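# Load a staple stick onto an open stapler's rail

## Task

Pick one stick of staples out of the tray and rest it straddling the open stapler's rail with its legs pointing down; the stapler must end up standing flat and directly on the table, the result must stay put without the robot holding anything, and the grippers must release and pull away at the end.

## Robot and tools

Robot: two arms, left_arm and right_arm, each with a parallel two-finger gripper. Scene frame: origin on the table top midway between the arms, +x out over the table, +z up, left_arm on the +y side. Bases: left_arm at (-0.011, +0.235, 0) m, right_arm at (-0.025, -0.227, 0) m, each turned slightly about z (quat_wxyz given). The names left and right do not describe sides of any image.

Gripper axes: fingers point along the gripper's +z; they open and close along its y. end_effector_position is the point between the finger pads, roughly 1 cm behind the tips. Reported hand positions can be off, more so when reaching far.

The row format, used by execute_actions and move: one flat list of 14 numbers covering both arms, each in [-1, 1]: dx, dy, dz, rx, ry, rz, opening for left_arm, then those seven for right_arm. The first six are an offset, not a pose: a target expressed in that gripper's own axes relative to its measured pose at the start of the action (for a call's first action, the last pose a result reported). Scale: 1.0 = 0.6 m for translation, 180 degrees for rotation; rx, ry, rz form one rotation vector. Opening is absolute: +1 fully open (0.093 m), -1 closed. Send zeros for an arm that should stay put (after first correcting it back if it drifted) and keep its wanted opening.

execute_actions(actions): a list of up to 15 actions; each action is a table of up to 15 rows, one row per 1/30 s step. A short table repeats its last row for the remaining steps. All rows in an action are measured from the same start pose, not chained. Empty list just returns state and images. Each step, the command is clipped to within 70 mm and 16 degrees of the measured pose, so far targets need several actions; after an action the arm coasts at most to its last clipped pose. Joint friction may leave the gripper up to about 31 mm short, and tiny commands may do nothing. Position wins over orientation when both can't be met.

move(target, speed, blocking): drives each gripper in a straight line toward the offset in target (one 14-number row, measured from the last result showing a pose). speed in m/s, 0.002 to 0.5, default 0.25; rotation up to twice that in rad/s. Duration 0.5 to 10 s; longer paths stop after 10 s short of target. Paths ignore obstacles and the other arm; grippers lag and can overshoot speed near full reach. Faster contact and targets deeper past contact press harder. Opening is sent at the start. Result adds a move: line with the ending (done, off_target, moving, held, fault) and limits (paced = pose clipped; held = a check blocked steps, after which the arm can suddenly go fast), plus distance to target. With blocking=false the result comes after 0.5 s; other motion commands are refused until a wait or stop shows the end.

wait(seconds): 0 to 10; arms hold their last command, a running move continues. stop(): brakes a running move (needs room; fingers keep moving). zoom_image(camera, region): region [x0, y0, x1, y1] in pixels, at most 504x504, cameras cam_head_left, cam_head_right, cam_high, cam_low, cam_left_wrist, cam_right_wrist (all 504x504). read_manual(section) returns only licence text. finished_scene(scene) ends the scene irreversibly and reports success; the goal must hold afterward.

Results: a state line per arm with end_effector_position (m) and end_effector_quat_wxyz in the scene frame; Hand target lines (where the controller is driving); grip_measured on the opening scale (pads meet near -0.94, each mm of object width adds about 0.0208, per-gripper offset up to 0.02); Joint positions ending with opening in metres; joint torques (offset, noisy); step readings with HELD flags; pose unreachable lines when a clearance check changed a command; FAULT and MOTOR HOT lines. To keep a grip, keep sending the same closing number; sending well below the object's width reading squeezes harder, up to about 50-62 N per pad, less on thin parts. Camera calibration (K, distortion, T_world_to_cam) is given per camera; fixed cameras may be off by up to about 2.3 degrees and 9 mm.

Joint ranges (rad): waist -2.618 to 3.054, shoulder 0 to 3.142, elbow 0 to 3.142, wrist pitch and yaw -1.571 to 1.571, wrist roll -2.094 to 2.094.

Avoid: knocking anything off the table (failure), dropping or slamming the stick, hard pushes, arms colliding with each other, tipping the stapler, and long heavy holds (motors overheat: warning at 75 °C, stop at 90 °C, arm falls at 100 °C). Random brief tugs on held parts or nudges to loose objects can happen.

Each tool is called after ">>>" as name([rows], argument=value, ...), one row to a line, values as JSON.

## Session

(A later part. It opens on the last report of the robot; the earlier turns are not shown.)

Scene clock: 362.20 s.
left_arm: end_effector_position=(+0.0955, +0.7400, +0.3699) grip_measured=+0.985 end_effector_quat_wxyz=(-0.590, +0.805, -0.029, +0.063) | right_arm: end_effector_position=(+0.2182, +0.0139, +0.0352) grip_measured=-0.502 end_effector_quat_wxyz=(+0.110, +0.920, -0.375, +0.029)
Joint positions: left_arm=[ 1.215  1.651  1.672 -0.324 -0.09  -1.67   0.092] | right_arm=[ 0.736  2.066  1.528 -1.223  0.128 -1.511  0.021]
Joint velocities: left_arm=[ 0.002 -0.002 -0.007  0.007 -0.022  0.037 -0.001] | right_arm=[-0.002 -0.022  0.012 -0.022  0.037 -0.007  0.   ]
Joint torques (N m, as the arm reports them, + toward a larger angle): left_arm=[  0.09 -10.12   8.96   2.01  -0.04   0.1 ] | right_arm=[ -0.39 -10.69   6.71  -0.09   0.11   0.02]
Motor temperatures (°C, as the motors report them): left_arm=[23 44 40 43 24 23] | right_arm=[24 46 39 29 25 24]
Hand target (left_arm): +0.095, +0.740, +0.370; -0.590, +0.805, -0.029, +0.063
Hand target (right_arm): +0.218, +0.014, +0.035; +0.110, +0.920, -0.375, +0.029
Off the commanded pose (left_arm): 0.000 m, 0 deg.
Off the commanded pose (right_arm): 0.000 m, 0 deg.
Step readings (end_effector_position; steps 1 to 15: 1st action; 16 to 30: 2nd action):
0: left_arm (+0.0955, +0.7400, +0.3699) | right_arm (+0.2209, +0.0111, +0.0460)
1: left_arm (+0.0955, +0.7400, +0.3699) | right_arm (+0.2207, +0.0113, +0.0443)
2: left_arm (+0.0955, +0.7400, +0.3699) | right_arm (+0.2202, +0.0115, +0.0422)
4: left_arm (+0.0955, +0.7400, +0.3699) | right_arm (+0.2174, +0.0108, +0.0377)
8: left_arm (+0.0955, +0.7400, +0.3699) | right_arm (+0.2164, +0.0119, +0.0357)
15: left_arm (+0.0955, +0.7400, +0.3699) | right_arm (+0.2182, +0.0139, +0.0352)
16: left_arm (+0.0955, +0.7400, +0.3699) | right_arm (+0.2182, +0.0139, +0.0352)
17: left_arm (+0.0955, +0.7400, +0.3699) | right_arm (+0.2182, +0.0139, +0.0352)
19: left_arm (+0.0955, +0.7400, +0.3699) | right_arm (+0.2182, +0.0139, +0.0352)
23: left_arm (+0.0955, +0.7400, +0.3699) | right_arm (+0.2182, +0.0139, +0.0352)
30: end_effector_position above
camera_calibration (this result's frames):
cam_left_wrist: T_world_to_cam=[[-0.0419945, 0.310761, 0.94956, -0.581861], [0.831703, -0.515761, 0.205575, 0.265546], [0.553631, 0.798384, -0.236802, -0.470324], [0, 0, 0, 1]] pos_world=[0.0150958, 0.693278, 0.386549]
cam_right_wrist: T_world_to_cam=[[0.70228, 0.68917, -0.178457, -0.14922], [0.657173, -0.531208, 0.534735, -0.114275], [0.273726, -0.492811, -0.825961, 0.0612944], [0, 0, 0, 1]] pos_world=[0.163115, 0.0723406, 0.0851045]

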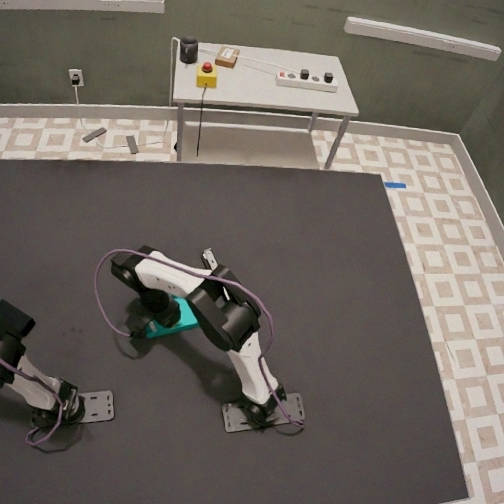

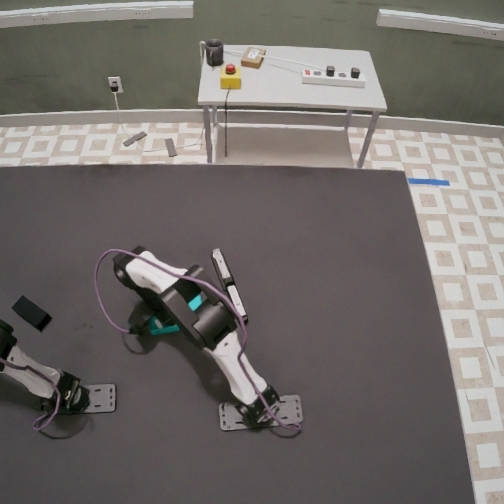

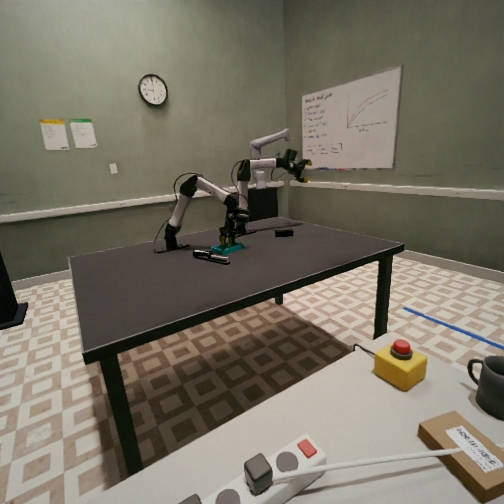

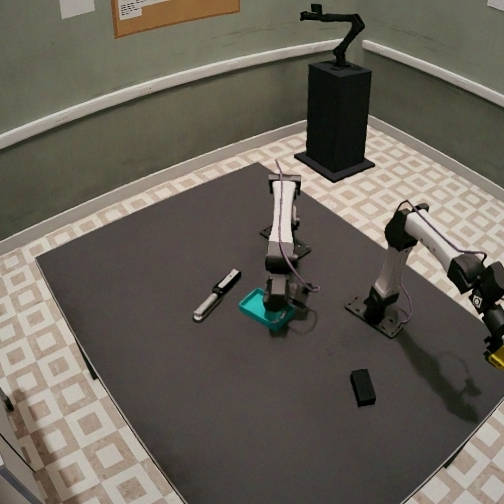

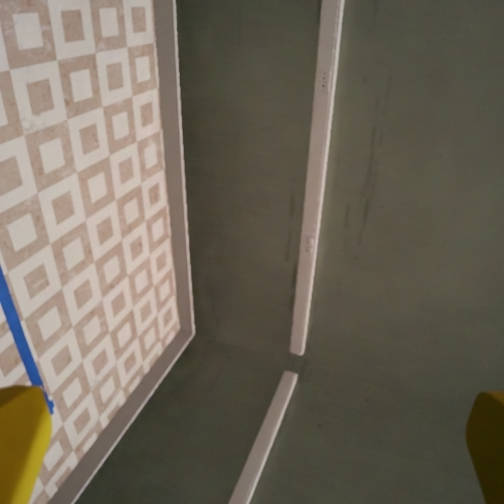

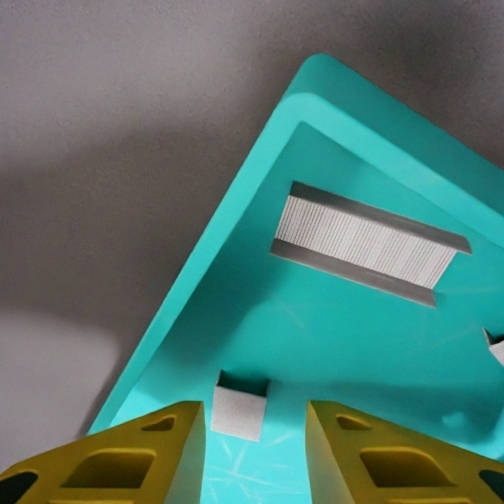

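>>> execute_actions([
  [[0,0,0,0,0,0,1,-0.012,0.012,0.0,0,0,0,-0.45]],
  [[0,0,0,0,0,0,1,-0.012,0,0.025,0,0,0,-0.45]],
  [[0,0,0,0,0,0,1,0,0,0,0,0,0,-0.45]],
])

Scene clock: 368.43 s.
left_arm: end_effector_position=(+0.0955, +0.7400, +0.3699) grip_measured=+0.985 end_effector_quat_wxyz=(-0.590, +0.805, -0.029, +0.063) | right_arm: end_effector_position=(+0.2141, +0.0183, +0.0313) grip_measured=-0.452 end_effector_quat_wxyz=(+0.102, +0.921, -0.374, +0.035)
Joint positions: left_arm=[ 1.215  1.651  1.672 -0.324 -0.09  -1.67   0.092] | right_arm=[ 0.755  2.055  1.499 -1.187  0.13  -1.496  0.024]
Joint velocities: left_arm=[ 0.002  0.012  0.007  0.007  0.007 -0.095 -0.001] | right_arm=[ 0.002 -0.022  0.012 -0.007  0.037  0.007  0.   ]
Joint torques (N m, as the arm reports them, + toward a larger angle): left_arm=[  0.1  -10.09   8.98   2.03  -0.03   0.09] | right_arm=[ -0.45 -10.74   6.5    0.     0.14   0.04]
Motor temperatures (°C, as the motors report them): left_arm=[23 44 41 43 24 23] | right_arm=[24 46 39 28 25 24]
Hand target (left_arm): +0.095, +0.740, +0.370; -0.590, +0.805, -0.029, +0.063
Hand target (right_arm): +0.214, +0.018, +0.031; +0.102, +0.921, -0.374, +0.035
Off the commanded pose (left_arm): 0.000 m, 0 deg.
Off the commanded pose (right_arm): 0.000 m, 0 deg.
Step readings (end_effector_position; steps 1 to 15: 1st action; 16 to 30: 2nd action; 31 to 45: 3rd action):
0: left_arm (+0.0955, +0.7400, +0.3699) | right_arm (+0.2182, +0.0139, +0.0352)
1: left_arm (+0.0955, +0.7400, +0.3699) | right_arm (+0.2178, +0.0139, +0.0351)
2: left_arm (+0.0955, +0.7400, +0.3699) | right_arm (+0.2167, +0.0139, +0.0351)
4: left_arm (+0.0955, +0.7400, +0.3699) | right_arm (+0.2145, +0.0143, +0.0354)
8: left_arm (+0.0955, +0.7400, +0.3699) | right_arm (+0.2131, +0.0156, +0.0360)
15: left_arm (+0.0955, +0.7400, +0.3699) | right_arm (+0.2131, +0.0156, +0.0360)
16: left_arm (+0.0955, +0.7400, +0.3699) | right_arm (+0.2130, +0.0157, +0.0348)
17: left_arm (+0.0955, +0.7400, +0.3699) | right_arm (+0.2128, +0.0161, +0.0334)
19: left_arm (+0.0955, +0.7400, +0.3699) | right_arm (+0.2126, +0.0163, +0.0329)
23: left_arm (+0.0955, +0.7400, +0.3699) | right_arm (+0.2137, +0.0174, +0.0327)
30: left_arm (+0.0955, +0.7400, +0.3699) | right_arm (+0.2142, +0.0184, +0.0313)
31: left_arm (+0.0955, +0.7400, +0.3699) | right_arm (+0.2141, +0.0183, +0.0313)
32: left_arm (+0.0955, +0.7400, +0.3699) | right_arm (+0.2141, +0.0183, +0.0313)
34: left_arm (+0.0955, +0.7400, +0.3699) | right_arm (+0.2141, +0.0183, +0.0313)
38: left_arm (+0.0955, +0.7400, +0.3699) | right_arm (+0.2141, +0.0183, +0.0313)
45: end_effector_position above
camera_calibration (this result's frames):
cam_left_wrist: T_world_to_cam=[[-0.0419945, 0.310761, 0.94956, -0.581861], [0.831703, -0.515761, 0.205575, 0.265546], [0.553631, 0.798384, -0.236802, -0.470324], [0, 0, 0, 1]] pos_world=[0.0150958, 0.693278, 0.386549]
cam_right_wrist: T_world_to_cam=[[0.701887, 0.694329, -0.158939, -0.150735], [0.650639, -0.534167, 0.539754, -0.10592], [0.289867, -0.482258, -0.826683, 0.0577396], [0, 0, 0, 1]] pos_world=[0.157978, 0.0759259, 0.0809456]

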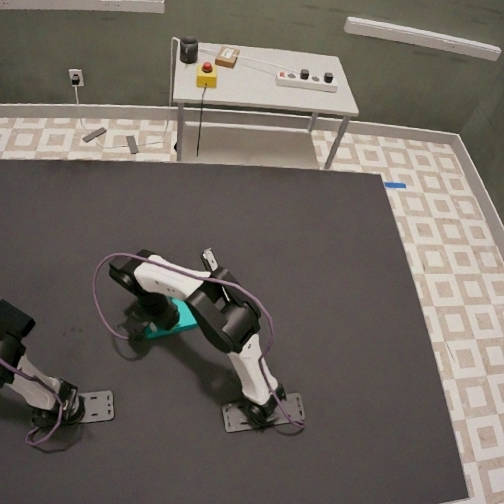

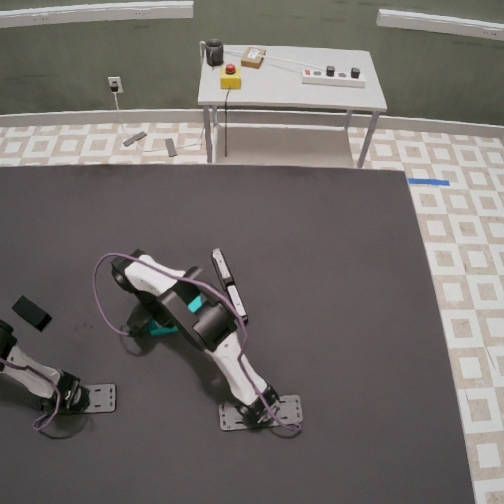

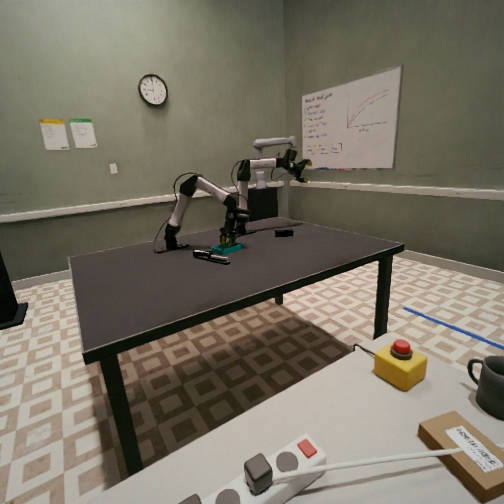

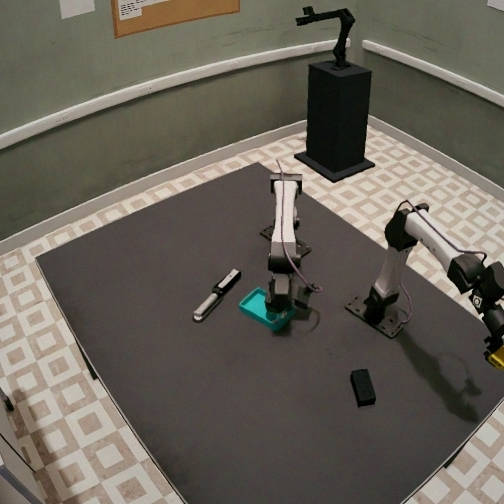

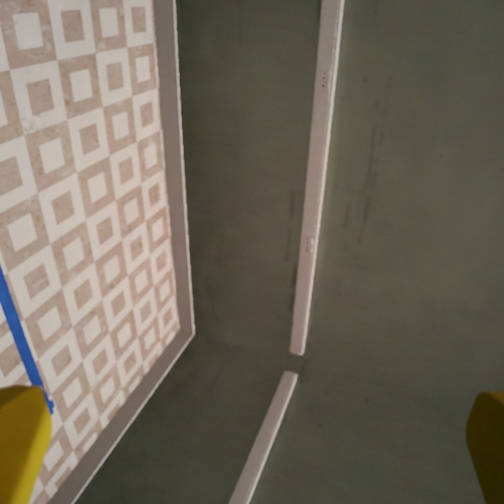

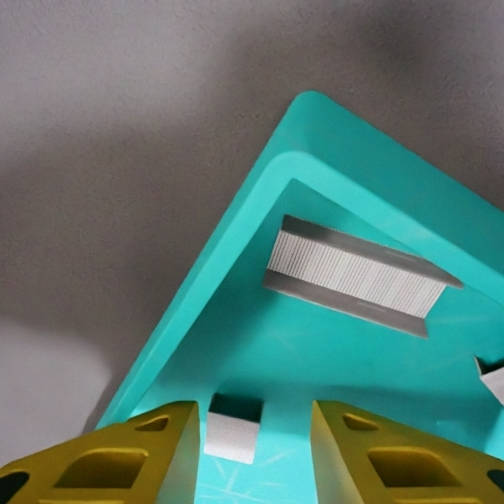

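>>> execute_actions([
  [[0,0,0,0,0,0,1,0,0.025,0,0,0,0.045,-0.45]],
  [[0,0,0,0,0,0,1,0,0,0,0,0,0,-0.45]],
])

Scene clock: 378.83 s.
left_arm: end_effector_position=(+0.0955, +0.7400, +0.3699) grip_measured=+0.985 end_effector_quat_wxyz=(-0.590, +0.805, -0.029, +0.063) | right_arm: end_effector_position=(+0.2080, +0.0107, +0.0357) grip_measured=-0.452 end_effector_quat_wxyz=(+0.097, +0.895, -0.434, +0.043)
Joint positions: left_arm=[ 1.215  1.651  1.672 -0.324 -0.09  -1.67   0.092] | right_arm=[ 0.755  2.01   1.451 -1.179  0.132 -1.366  0.024]
Joint velocities: left_arm=[-0.002 -0.002 -0.002 -0.022 -0.022  0.11  -0.   ] | right_arm=[ 0.002 -0.002  0.007 -0.051 -0.037 -0.037  0.   ]
Joint torques (N m, as the arm reports them, + toward a larger angle): left_arm=[  0.17 -10.03   8.99   2.    -0.02   0.1 ] | right_arm=[ -0.34 -10.24   6.57  -0.02   0.13   0.01]
Motor temperatures (°C, as the motors report them): left_arm=[23 44 41 44 24 23] | right_arm=[24 47 39 28 25 24]
Hand target (left_arm): +0.095, +0.740, +0.370; -0.590, +0.805, -0.029, +0.063
Hand target (right_arm): +0.208, +0.011, +0.036; +0.097, +0.895, -0.434, +0.043
Off the commanded pose (left_arm): 0.000 m, 0 deg.
Off the commanded pose (right_arm): 0.000 m, 0 deg.
Step readings (end_effector_position; steps 1 to 15: 1st action; 16 to 30: 2nd action):
0: left_arm (+0.0955, +0.7400, +0.3699) | right_arm (+0.2141, +0.0183, +0.0313)
1: left_arm (+0.0955, +0.7400, +0.3699) | right_arm (+0.2138, +0.0176, +0.0318)
2: left_arm (+0.0955, +0.7400, +0.3699) | right_arm (+0.2124, +0.0159, +0.0329)
4: left_arm (+0.0955, +0.7400, +0.3699) | right_arm (+0.2094, +0.0124, +0.0352)
8: left_arm (+0.0955, +0.7400, +0.3699) | right_arm (+0.2081, +0.0109, +0.0359)
15: left_arm (+0.0955, +0.7400, +0.3699) | right_arm (+0.2080, +0.0107, +0.0357)
16: left_arm (+0.0955, +0.7400, +0.3699) | right_arm (+0.2080, +0.0107, +0.0357)
17: left_arm (+0.0955, +0.7400, +0.3699) | right_arm (+0.2080, +0.0107, +0.0357)
19: left_arm (+0.0955, +0.7400, +0.3699) | right_arm (+0.2080, +0.0107, +0.0357)
23: left_arm (+0.0955, +0.7400, +0.3699) | right_arm (+0.2080, +0.0107, +0.0357)
30: end_effector_position above
camera_calibration (this result's frames):
cam_left_wrist: T_world_to_cam=[[-0.0419945, 0.310761, 0.94956, -0.581861], [0.831703, -0.515761, 0.205575, 0.265546], [0.553631, 0.798384, -0.236802, -0.470324], [0, 0, 0, 1]] pos_world=[0.0150958, 0.693278, 0.386549]
cam_right_wrist: T_world_to_cam=[[0.788751, 0.599827, -0.134459, -0.158351], [0.560393, -0.611739, 0.558332, -0.0894036], [0.252649, -0.515735, -0.818649, 0.0673233], [0, 0, 0, 1]] pos_world=[0.157991, 0.0750124, 0.0837393]

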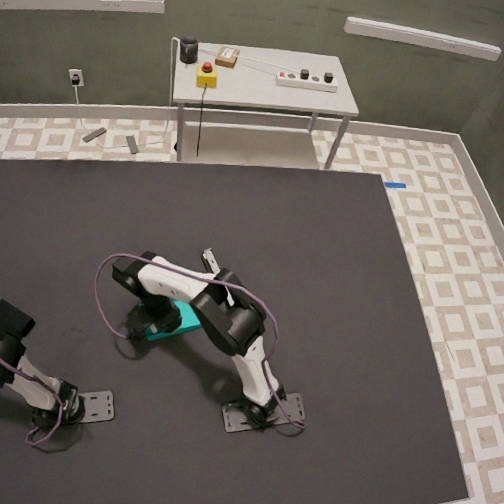

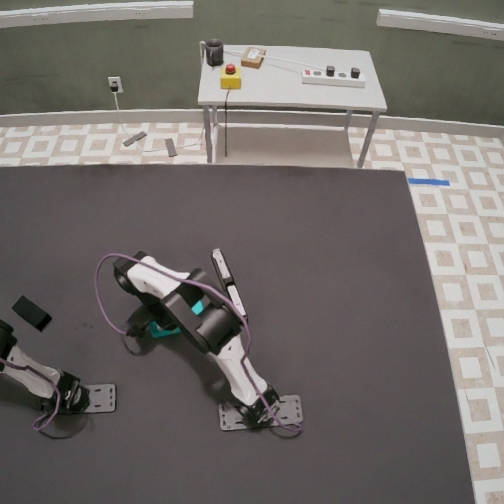

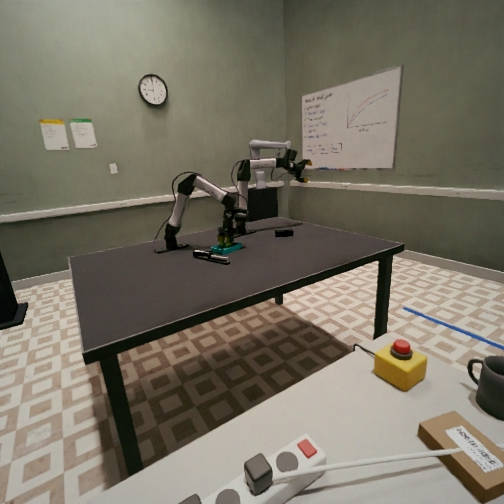

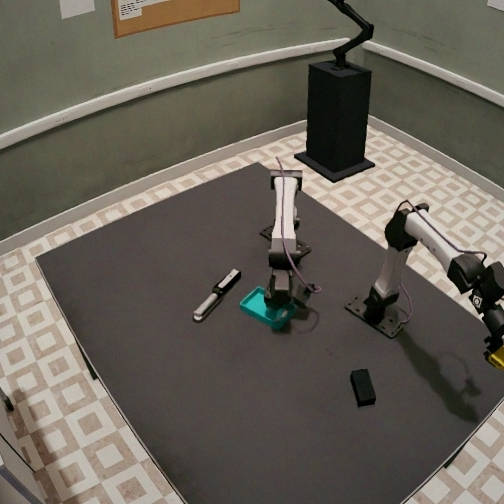

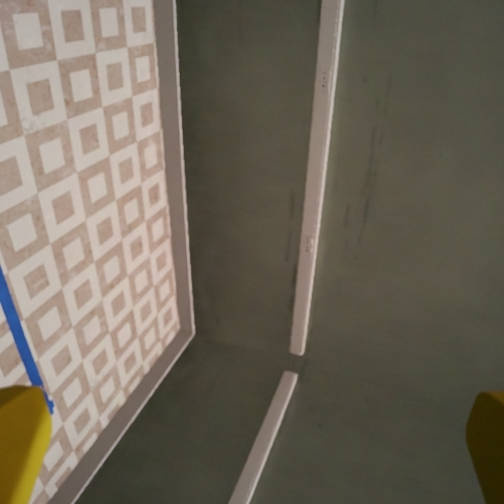

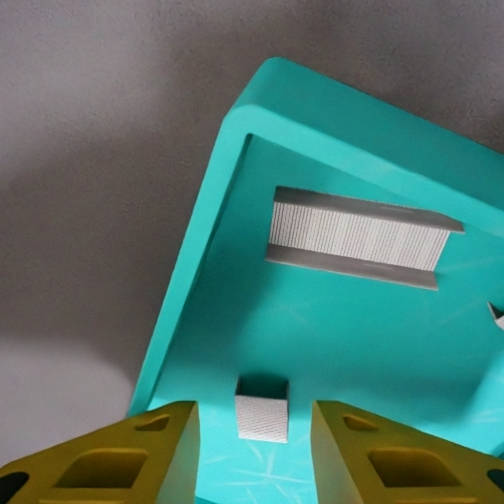

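Well aligned. Descend.

>>> execute_actions([
  [[0,0,0,0,0,0,1,-0.006,0,0.028,0,0,0,-0.45]],
  [[0,0,0,0,0,0,1,0,0,0.02,0,0,0,-0.45]],
  [[0,0,0,0,0,0,1,0,0,0,0,0,0,-0.45]],
])

Scene clock: 384.67 s.
left_arm: end_effector_position=(+0.0955, +0.7400, +0.3699) grip_measured=+0.985 end_effector_quat_wxyz=(-0.590, +0.805, -0.029, +0.063) | right_arm: end_effector_position=(+0.2122, +0.0142, +0.0304) grip_measured=-0.452 end_effector_quat_wxyz=(+0.084, +0.895, -0.435, +0.049)
Joint positions: left_arm=[ 1.215  1.651  1.672 -0.324 -0.09  -1.67   0.092] | right_arm=[ 0.755  2.01   1.432 -1.132  0.138 -1.366  0.024]
Joint velocities: left_arm=[-0.012 -0.002 -0.012 -0.022 -0.007 -0.022 -0.   ] | right_arm=[-0.012  0.007 -0.012 -0.037 -0.007 -0.051 -0.   ]
Joint torques (N m, as the arm reports them, + toward a larger angle): left_arm=[  0.23 -10.1    9.03   2.02  -0.04   0.12] | right_arm=[ -0.43 -10.19   6.75   0.04   0.13   0.02]
Motor temperatures (°C, as the motors report them): left_arm=[23 44 41 44 24 23] | right_arm=[24 47 39 28 25 24]
Hand target (left_arm): +0.095, +0.740, +0.370; -0.590, +0.805, -0.029, +0.063
Hand target (right_arm): +0.212, +0.014, +0.030; +0.084, +0.895, -0.435, +0.049
Off the commanded pose (left_arm): 0.000 m, 0 deg.
Off the commanded pose (right_arm): 0.000 m, 0 deg.
Step readings (end_effector_position; steps 1 to 15: 1st action; 16 to 30: 2nd action; 31 to 45: 3rd action):
0: left_arm (+0.0955, +0.7400, +0.3699) | right_arm (+0.2080, +0.0107, +0.0357)
1: left_arm (+0.0955, +0.7400, +0.3699) | right_arm (+0.2080, +0.0108, +0.0347)
2: left_arm (+0.0955, +0.7400, +0.3699) | right_arm (+0.2082, +0.0110, +0.0335)
4: left_arm (+0.0955, +0.7400, +0.3699) | right_arm (+0.2088, +0.0113, +0.0330)
8: left_arm (+0.0955, +0.7400, +0.3699) | right_arm (+0.2101, +0.0124, +0.0320)
15: left_arm (+0.0955, +0.7400, +0.3699) | right_arm (+0.2101, +0.0123, +0.0318)
16: left_arm (+0.0955, +0.7400, +0.3699) | right_arm (+0.2102, +0.0124, +0.0318)
17: left_arm (+0.0955, +0.7400, +0.3699) | right_arm (+0.2105, +0.0125, +0.0318)
19: left_arm (+0.0955, +0.7400, +0.3699) | right_arm (+0.2115, +0.0134, +0.0316)
23: left_arm (+0.0955, +0.7400, +0.3699) | right_arm (+0.2120, +0.0140, +0.0305)
30: left_arm (+0.0955, +0.7400, +0.3699) | right_arm (+0.2122, +0.0142, +0.0304)
31: left_arm (+0.0955, +0.7400, +0.3699) | right_arm (+0.2122, +0.0142, +0.0304)
32: left_arm (+0.0955, +0.7400, +0.3699) | right_arm (+0.2122, +0.0142, +0.0304)
34: left_arm (+0.0955, +0.7400, +0.3699) | right_arm (+0.2122, +0.0142, +0.0304)
38: left_arm (+0.0955, +0.7400, +0.3699) | right_arm (+0.2122, +0.0142, +0.0304)
45: end_effector_position above
camera_calibration (this result's frames):
cam_left_wrist: T_world_to_cam=[[-0.0419945, 0.310761, 0.94956, -0.581861], [0.831703, -0.515761, 0.205575, 0.265546], [0.553631, 0.798384, -0.236802, -0.470324], [0, 0, 0, 1]] pos_world=[0.0150958, 0.693278, 0.386549]
cam_right_wrist: T_world_to_cam=[[0.790974, 0.602684, -0.105511, -0.16583], [0.548122, -0.621343, 0.559906, -0.0840069], [0.271888, -0.500704, -0.821811, 0.0594969], [0, 0, 0, 1]] pos_world=[0.161036, 0.0775361, 0.0784343]

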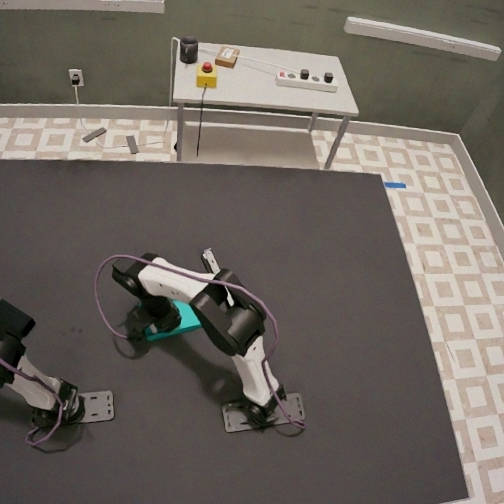

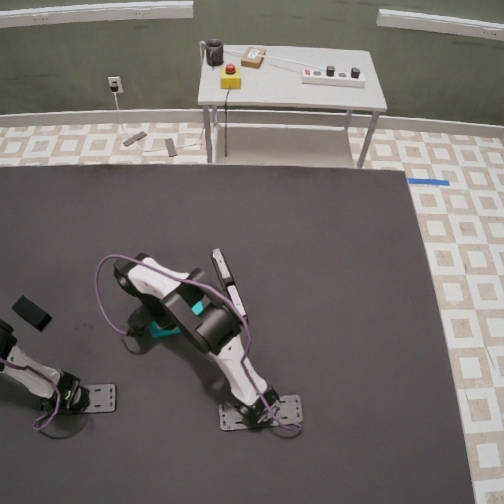

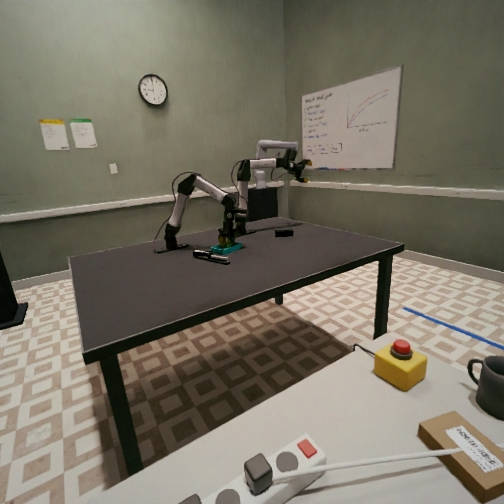

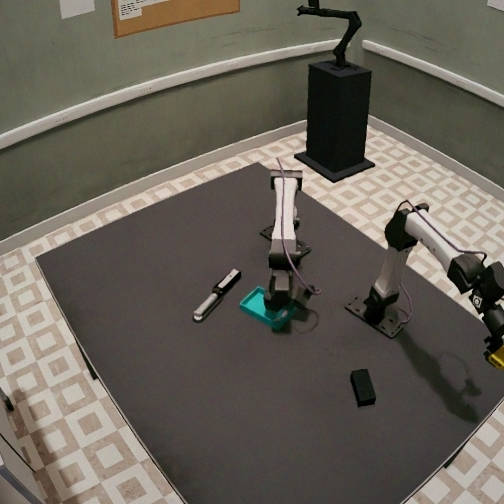

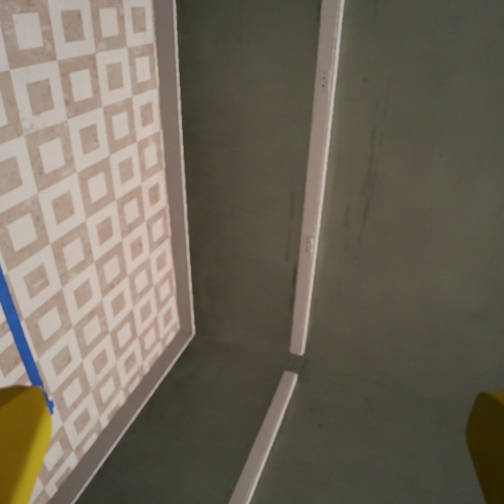

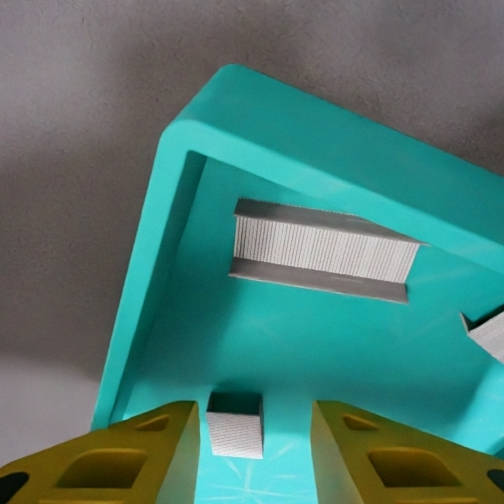

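>>> execute_actions([
  [[0,0,0,0,0,0,1,0,0.024,0.028,0,0,0,-0.45]],
  [[0,0,0,0,0,0,1,0,0,0,0,0,0,-0.45]],
])

Scene clock: 393.83 s.
left_arm: end_effector_position=(+0.0955, +0.7400, +0.3699) grip_measured=+0.985 end_effector_quat_wxyz=(-0.590, +0.805, -0.029, +0.063) | right_arm: end_effector_position=(+0.2067, +0.0076, +0.0300) grip_measured=-0.452 end_effector_quat_wxyz=(+0.073, +0.896, -0.436, +0.053)
Joint positions: left_arm=[ 1.215  1.651  1.672 -0.324 -0.09  -1.67   0.092] | right_arm=[ 0.755  1.959  1.359 -1.087  0.139 -1.366  0.024]
Joint velocities: left_arm=[-0.007  0.017 -0.012 -0.037  0.037 -0.066 -0.001] | right_arm=[-0.002 -0.002  0.022  0.007 -0.066  0.022  0.001]
Joint torques (N m, as the arm reports them, + toward a larger angle): left_arm=[  0.13 -10.08   8.92   2.    -0.06   0.1 ] | right_arm=[-0.37 -9.62  6.77  0.12  0.12  0.  ]
Motor temperatures (°C, as the motors report them): left_arm=[23 44 41 44 24 23] | right_arm=[24 48 39 28 25 24]
Hand target (left_arm): +0.095, +0.740, +0.370; -0.590, +0.805, -0.029, +0.063
Hand target (right_arm): +0.207, +0.008, +0.030; +0.073, +0.896, -0.435, +0.053
Off the commanded pose (left_arm): 0.000 m, 0 deg.
Off the commanded pose (right_arm): 0.000 m, 0 deg.
Step readings (end_effector_position; steps 1 to 15: 1st action; 16 to 30: 2nd action):
0: left_arm (+0.0955, +0.7400, +0.3699) | right_arm (+0.2122, +0.0142, +0.0304)
1: left_arm (+0.0955, +0.7400, +0.3699) | right_arm (+0.2119, +0.0137, +0.0293)
2: left_arm (+0.0955, +0.7400, +0.3699) | right_arm (+0.2106, +0.0124, +0.0296)
4: left_arm (+0.0955, +0.7400, +0.3699) | right_arm (+0.2070, +0.0082, +0.0297)
8: left_arm (+0.0955, +0.7400, +0.3699) | right_arm (+0.2066, +0.0076, +0.0296)
15: left_arm (+0.0955, +0.7400, +0.3699) | right_arm (+0.2067, +0.0076, +0.0296)
16: left_arm (+0.0955, +0.7400, +0.3699) | right_arm (+0.2067, +0.0076, +0.0296)
17: left_arm (+0.0955, +0.7400, +0.3699) | right_arm (+0.2066, +0.0075, +0.0297)
19: left_arm (+0.0955, +0.7400, +0.3699) | right_arm (+0.2067, +0.0076, +0.0300)
23: left_arm (+0.0955, +0.7400, +0.3699) | right_arm (+0.2067, +0.0076, +0.0300)
30: end_effector_position above
camera_calibration (this result's frames):
cam_left_wrist: T_world_to_cam=[[-0.0419945, 0.310761, 0.94956, -0.581861], [0.831703, -0.515761, 0.205575, 0.265546], [0.553631, 0.798384, -0.236802, -0.470324], [0, 0, 0, 1]] pos_world=[0.0150958, 0.693278, 0.386549]
cam_right_wrist: T_world_to_cam=[[0.792199, 0.604756, -0.0817985, -0.158549], [0.539097, -0.630684, 0.558222, -0.0828929], [0.285999, -0.48632, -0.82565, 0.0544542], [0, 0, 0, 1]] pos_world=[0.154716, 0.0700867, 0.0782636]

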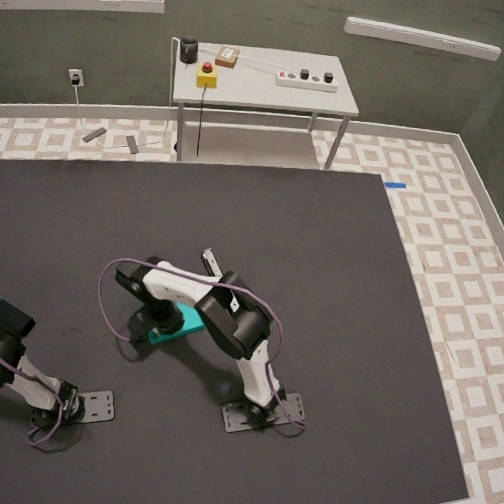

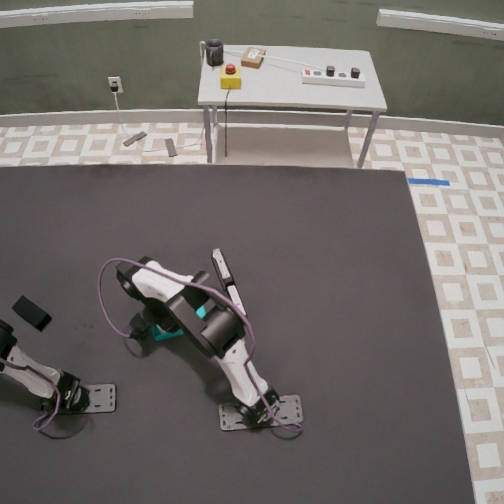

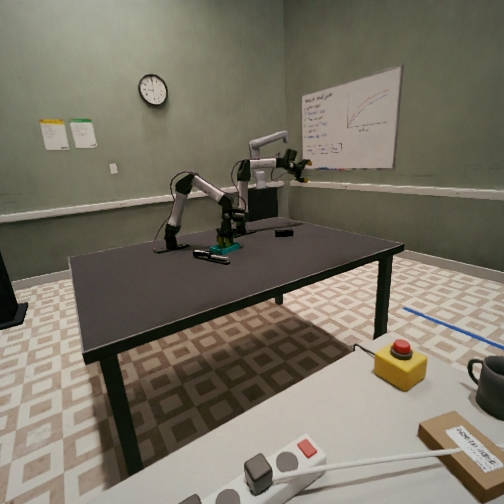

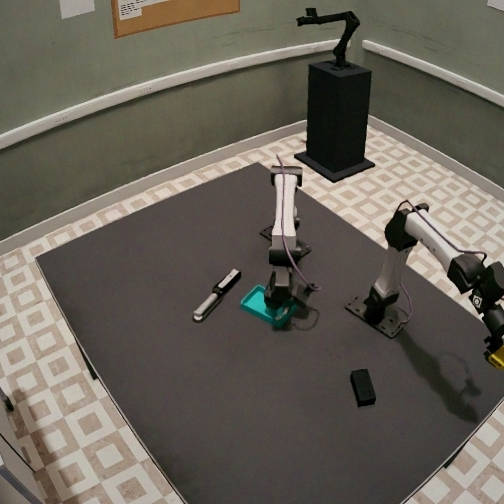

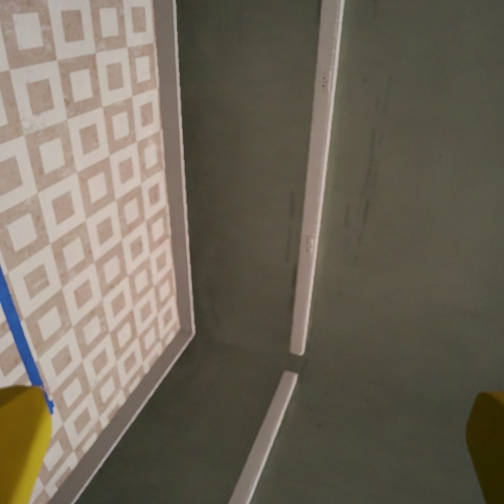

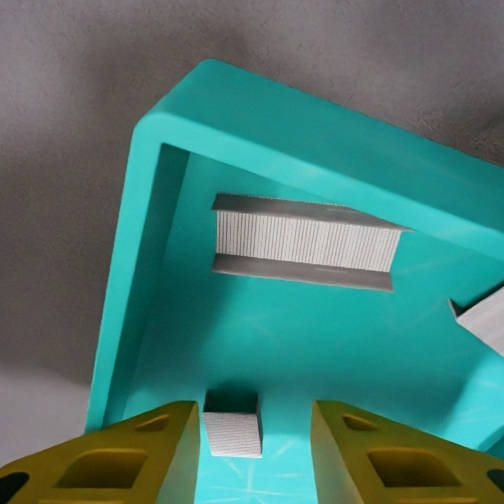

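>>> move(target=[0,0,0,0,0,0,1,0,0.01,-0.07,-0.02,0,0,-0.45], speed=0.08)

Scene clock: 403.73 s.
left_arm: end_effector_position=(+0.0955, +0.7400, +0.3699) grip_measured=+0.985 end_effector_quat_wxyz=(-0.590, +0.805, -0.029, +0.063) | right_arm: end_effector_position=(+0.2034, +0.0068, +0.0707) grip_measured=-0.452 end_effector_quat_wxyz=(+0.101, +0.893, -0.436, +0.045)
Joint positions: left_arm=[ 1.215  1.651  1.672 -0.324 -0.09  -1.67   0.092] | right_arm=[ 0.76   1.959  1.519 -1.305  0.137 -1.354  0.024]
Joint velocities: left_arm=[-0.007 -0.002 -0.012 -0.007  0.037  0.007 -0.   ] | right_arm=[-0.007 -0.012  0.022 -0.022  0.007  0.051 -0.   ]
Joint torques (N m, as the arm reports them, + toward a larger angle): left_arm=[  0.15 -10.22   8.95   2.02  -0.06   0.1 ] | right_arm=[ 0.4  -9.31  8.32 -0.09  0.    0.14]
Motor temperatures (°C, as the motors report them): left_arm=[23 44 41 44 24 23] | right_arm=[24 47 40 28 25 24]
Hand target (left_arm): +0.095, +0.740, +0.370; -0.590, +0.805, -0.029, +0.063
Hand target (right_arm): +0.201, +0.011, +0.072; +0.101, +0.893, -0.437, +0.039
Off the commanded pose (left_arm): 0.000 m, 0 deg.
Off the commanded pose (right_arm): 0.005 m, 1 deg.
move: done
camera_calibration (this result's frames):
cam_left_wrist: T_world_to_cam=[[-0.0419945, 0.310761, 0.94956, -0.581861], [0.831703, -0.515761, 0.205575, 0.265546], [0.553631, 0.798384, -0.236802, -0.470324], [0, 0, 0, 1]] pos_world=[0.0150958, 0.693278, 0.386549]
cam_right_wrist: T_world_to_cam=[[0.792035, 0.594808, -0.137422, -0.148047], [0.556096, -0.610091, 0.564399, -0.108368], [0.251869, -0.523443, -0.813983, 0.0949771], [0, 0, 0, 1]] pos_world=[0.153599, 0.0716598, 0.118128]

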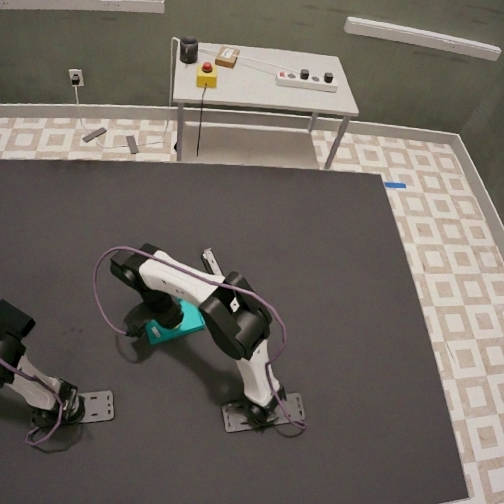

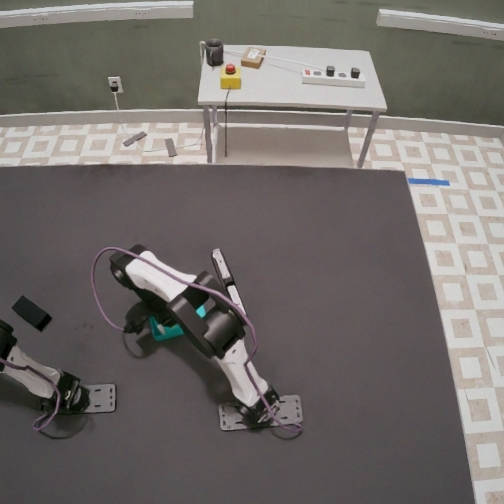

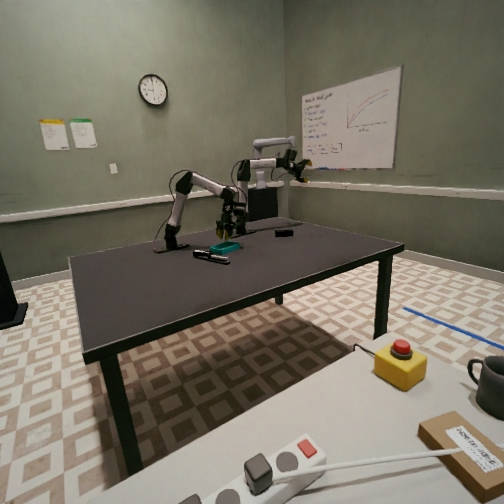

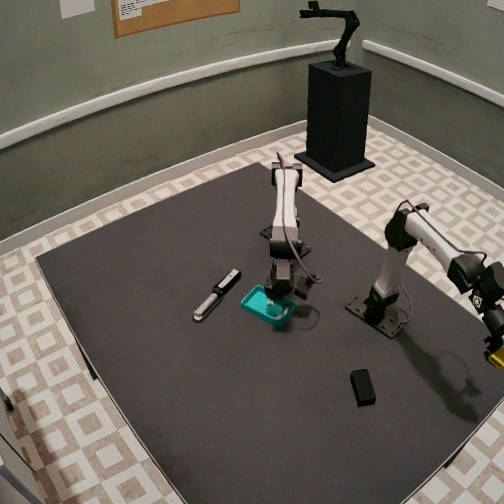

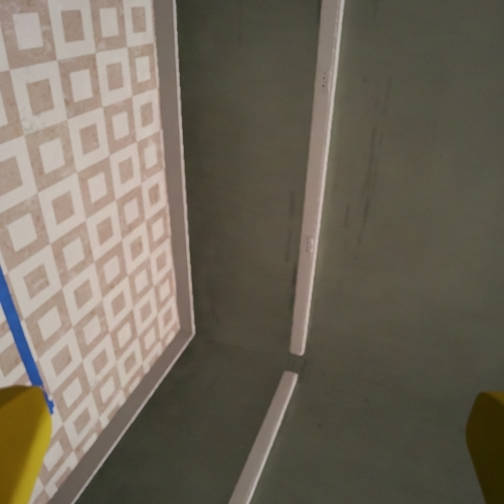

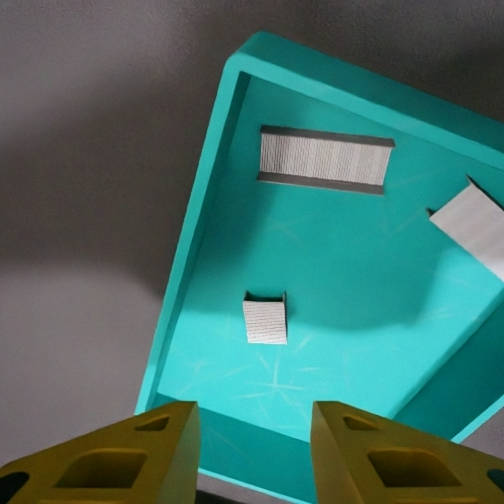

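>>> move(target=[0,0,0,0,0,0,1,0.005,0.014,0.04,0.045,0,0,-0.55], speed=0.05)

Scene clock: 431.27 s.
left_arm: end_effector_position=(+0.0955, +0.7400, +0.3699) grip_measured=+0.985 end_effector_quat_wxyz=(-0.590, +0.805, -0.029, +0.063) | right_arm: end_effector_position=(+0.1997, -0.0024, +0.0498) grip_measured=-0.548 end_effector_quat_wxyz=(+0.038, +0.896, -0.437, +0.070)
Joint positions: left_arm=[ 1.215  1.651  1.672 -0.324 -0.09  -1.67   0.092] | right_arm=[ 0.76   1.824  1.265 -1.051  0.155 -1.363  0.019]
Joint velocities: left_arm=[-0.017 -0.022 -0.012 -0.051 -0.037 -0.022  0.   ] | right_arm=[-0.007 -0.017  0.002 -0.051 -0.081 -0.154  0.   ]
Joint torques (N m, as the arm reports them, + toward a larger angle): left_arm=[  0.09 -10.13   8.97   1.98  -0.04   0.13] | right_arm=[-0.13 -9.66  4.98  0.35  0.26 -0.06]
Motor temperatures (°C, as the motors report them): left_arm=[23 44 41 45 24 23] | right_arm=[24 47 42 28 25 24]
Hand target (left_arm): +0.095, +0.740, +0.370; -0.590, +0.805, -0.029, +0.063
Hand target (right_arm): +0.198, -0.005, +0.049; +0.038, +0.898, -0.432, +0.076
Off the commanded pose (left_arm): 0.000 m, 0 deg.
Off the commanded pose (right_arm): 0.004 m, 1 deg.
move: done
camera_calibration (this result's frames):
cam_left_wrist: T_world_to_cam=[[-0.0419945, 0.310761, 0.94956, -0.581861], [0.831703, -0.515761, 0.205575, 0.265546], [0.553631, 0.798384, -0.236802, -0.470324], [0, 0, 0, 1]] pos_world=[0.0150958, 0.693278, 0.386549]
cam_right_wrist: T_world_to_cam=[[0.792906, 0.60933, -0.00412164, -0.149397], [0.506527, -0.655341, 0.560321, -0.0900616], [0.338719, -0.446369, -0.828266, 0.057589], [0, 0, 0, 1]] pos_world=[0.14457, 0.0577172, 0.0975466]

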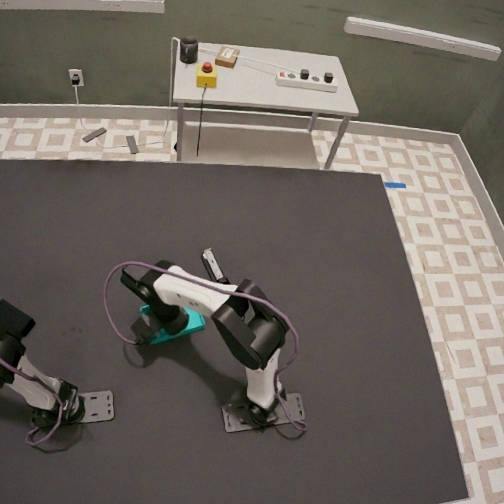

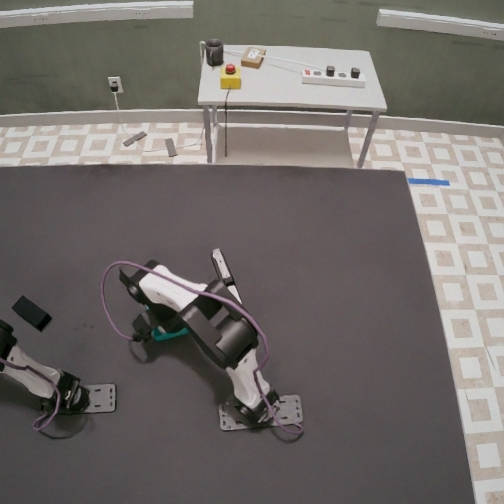

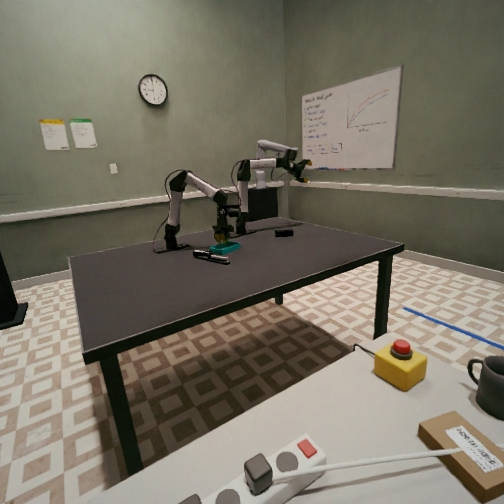

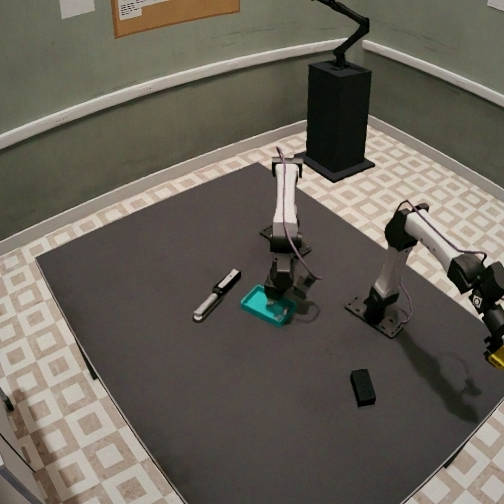

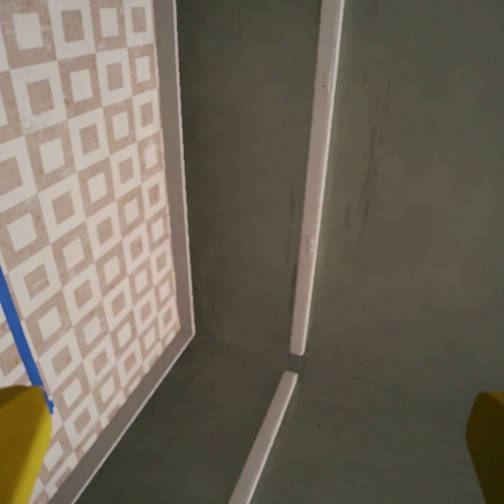

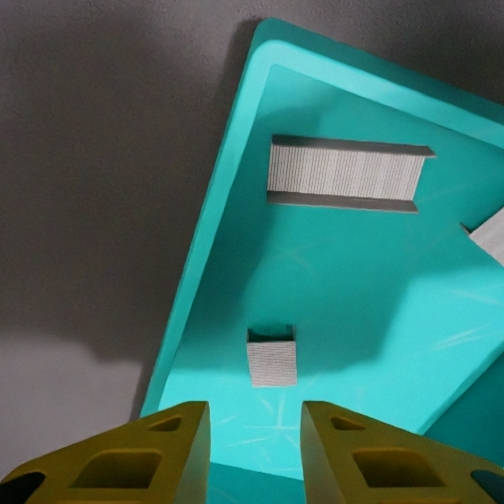

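>>> move(target=[0,0,0,0,0,0,1,0,-0.006,0.055,0,0,0,-0.5], speed=0.05)

Scene clock: 442.33 s.
left_arm: end_effector_position=(+0.0955, +0.7400, +0.3699) grip_measured=+0.985 end_effector_quat_wxyz=(-0.590, +0.805, -0.029, +0.063) | right_arm: end_effector_position=(+0.2089, +0.0034, +0.0322) grip_measured=-0.502 end_effector_quat_wxyz=(+0.020, +0.895, -0.439, +0.075)
Joint positions: left_arm=[ 1.215  1.651  1.672 -0.324 -0.09  -1.67   0.092] | right_arm=[ 0.75   1.85   1.225 -0.946  0.156 -1.372  0.021]
Joint velocities: left_arm=[-0.007 -0.007 -0.012 -0.007  0.022 -0.007  0.001] | right_arm=[ 0.002  0.007  0.002  0.022 -0.022  0.022 -0.001]
Joint torques (N m, as the arm reports them, + toward a larger angle): left_arm=[  0.14 -10.08   8.9    2.01  -0.03   0.1 ] | right_arm=[-0.89 -6.95  4.15  0.44  0.16 -0.05]
Motor temperatures (°C, as the motors report them): left_arm=[23 44 41 45 24 23] | right_arm=[24 47 41 28 25 24]
Hand target (left_arm): +0.095, +0.740, +0.370; -0.590, +0.805, -0.029, +0.063
Hand target (right_arm): +0.205, -0.004, +0.018; +0.038, +0.896, -0.437, +0.071
Off the commanded pose (left_arm): 0.000 m, 0 deg.
Off the commanded pose (right_arm): 0.017 m, 2 deg.
move: off_target (right_arm)
camera_calibration (this result's frames):
cam_left_wrist: T_world_to_cam=[[-0.0419945, 0.310761, 0.94956, -0.581861], [0.831703, -0.515761, 0.205575, 0.265546], [0.553631, 0.798384, -0.236802, -0.470324], [0, 0, 0, 1]] pos_world=[0.0150958, 0.693278, 0.386549]
cam_right_wrist: T_world_to_cam=[[0.792831, 0.608511, 0.0336592, -0.161482], [0.492143, -0.671835, 0.553564, -0.0778459], [0.359464, -0.422318, -0.832126, 0.0382192], [0, 0, 0, 1]] pos_world=[0.152601, 0.0621046, 0.0803313]

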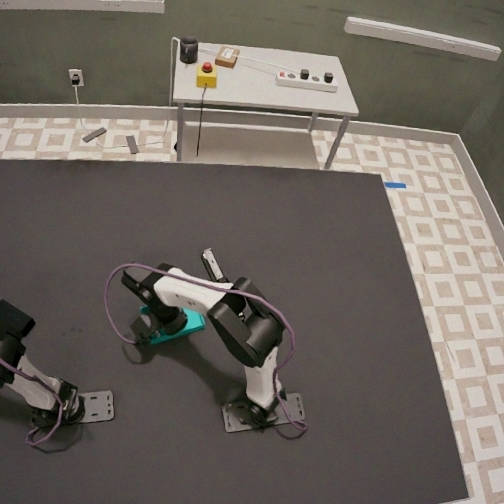

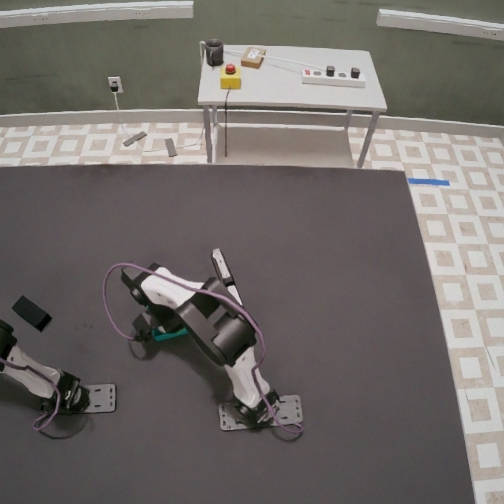

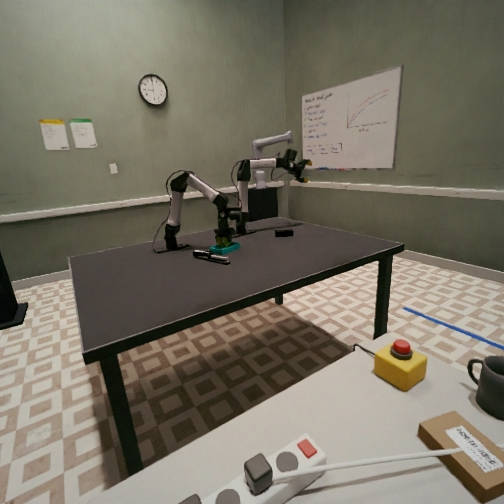

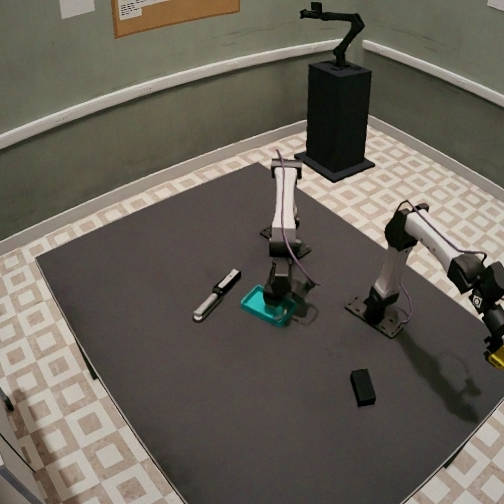

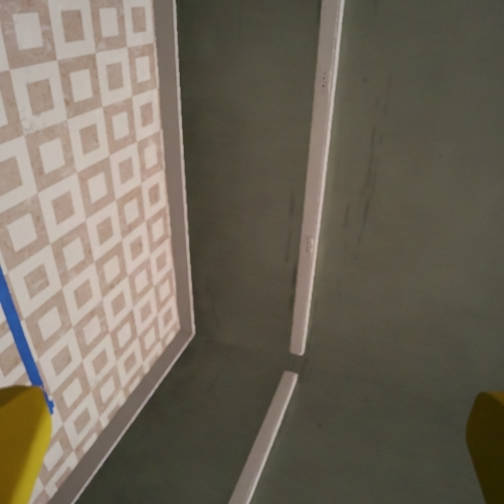

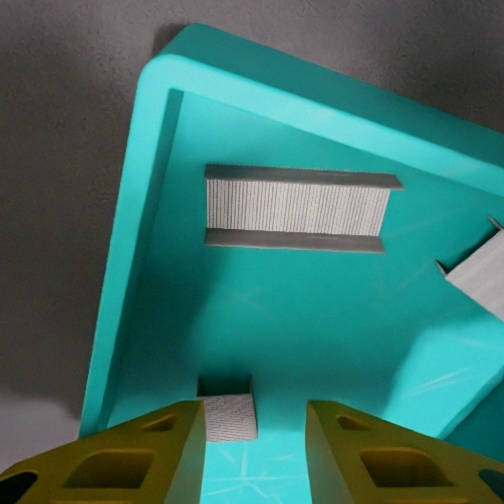

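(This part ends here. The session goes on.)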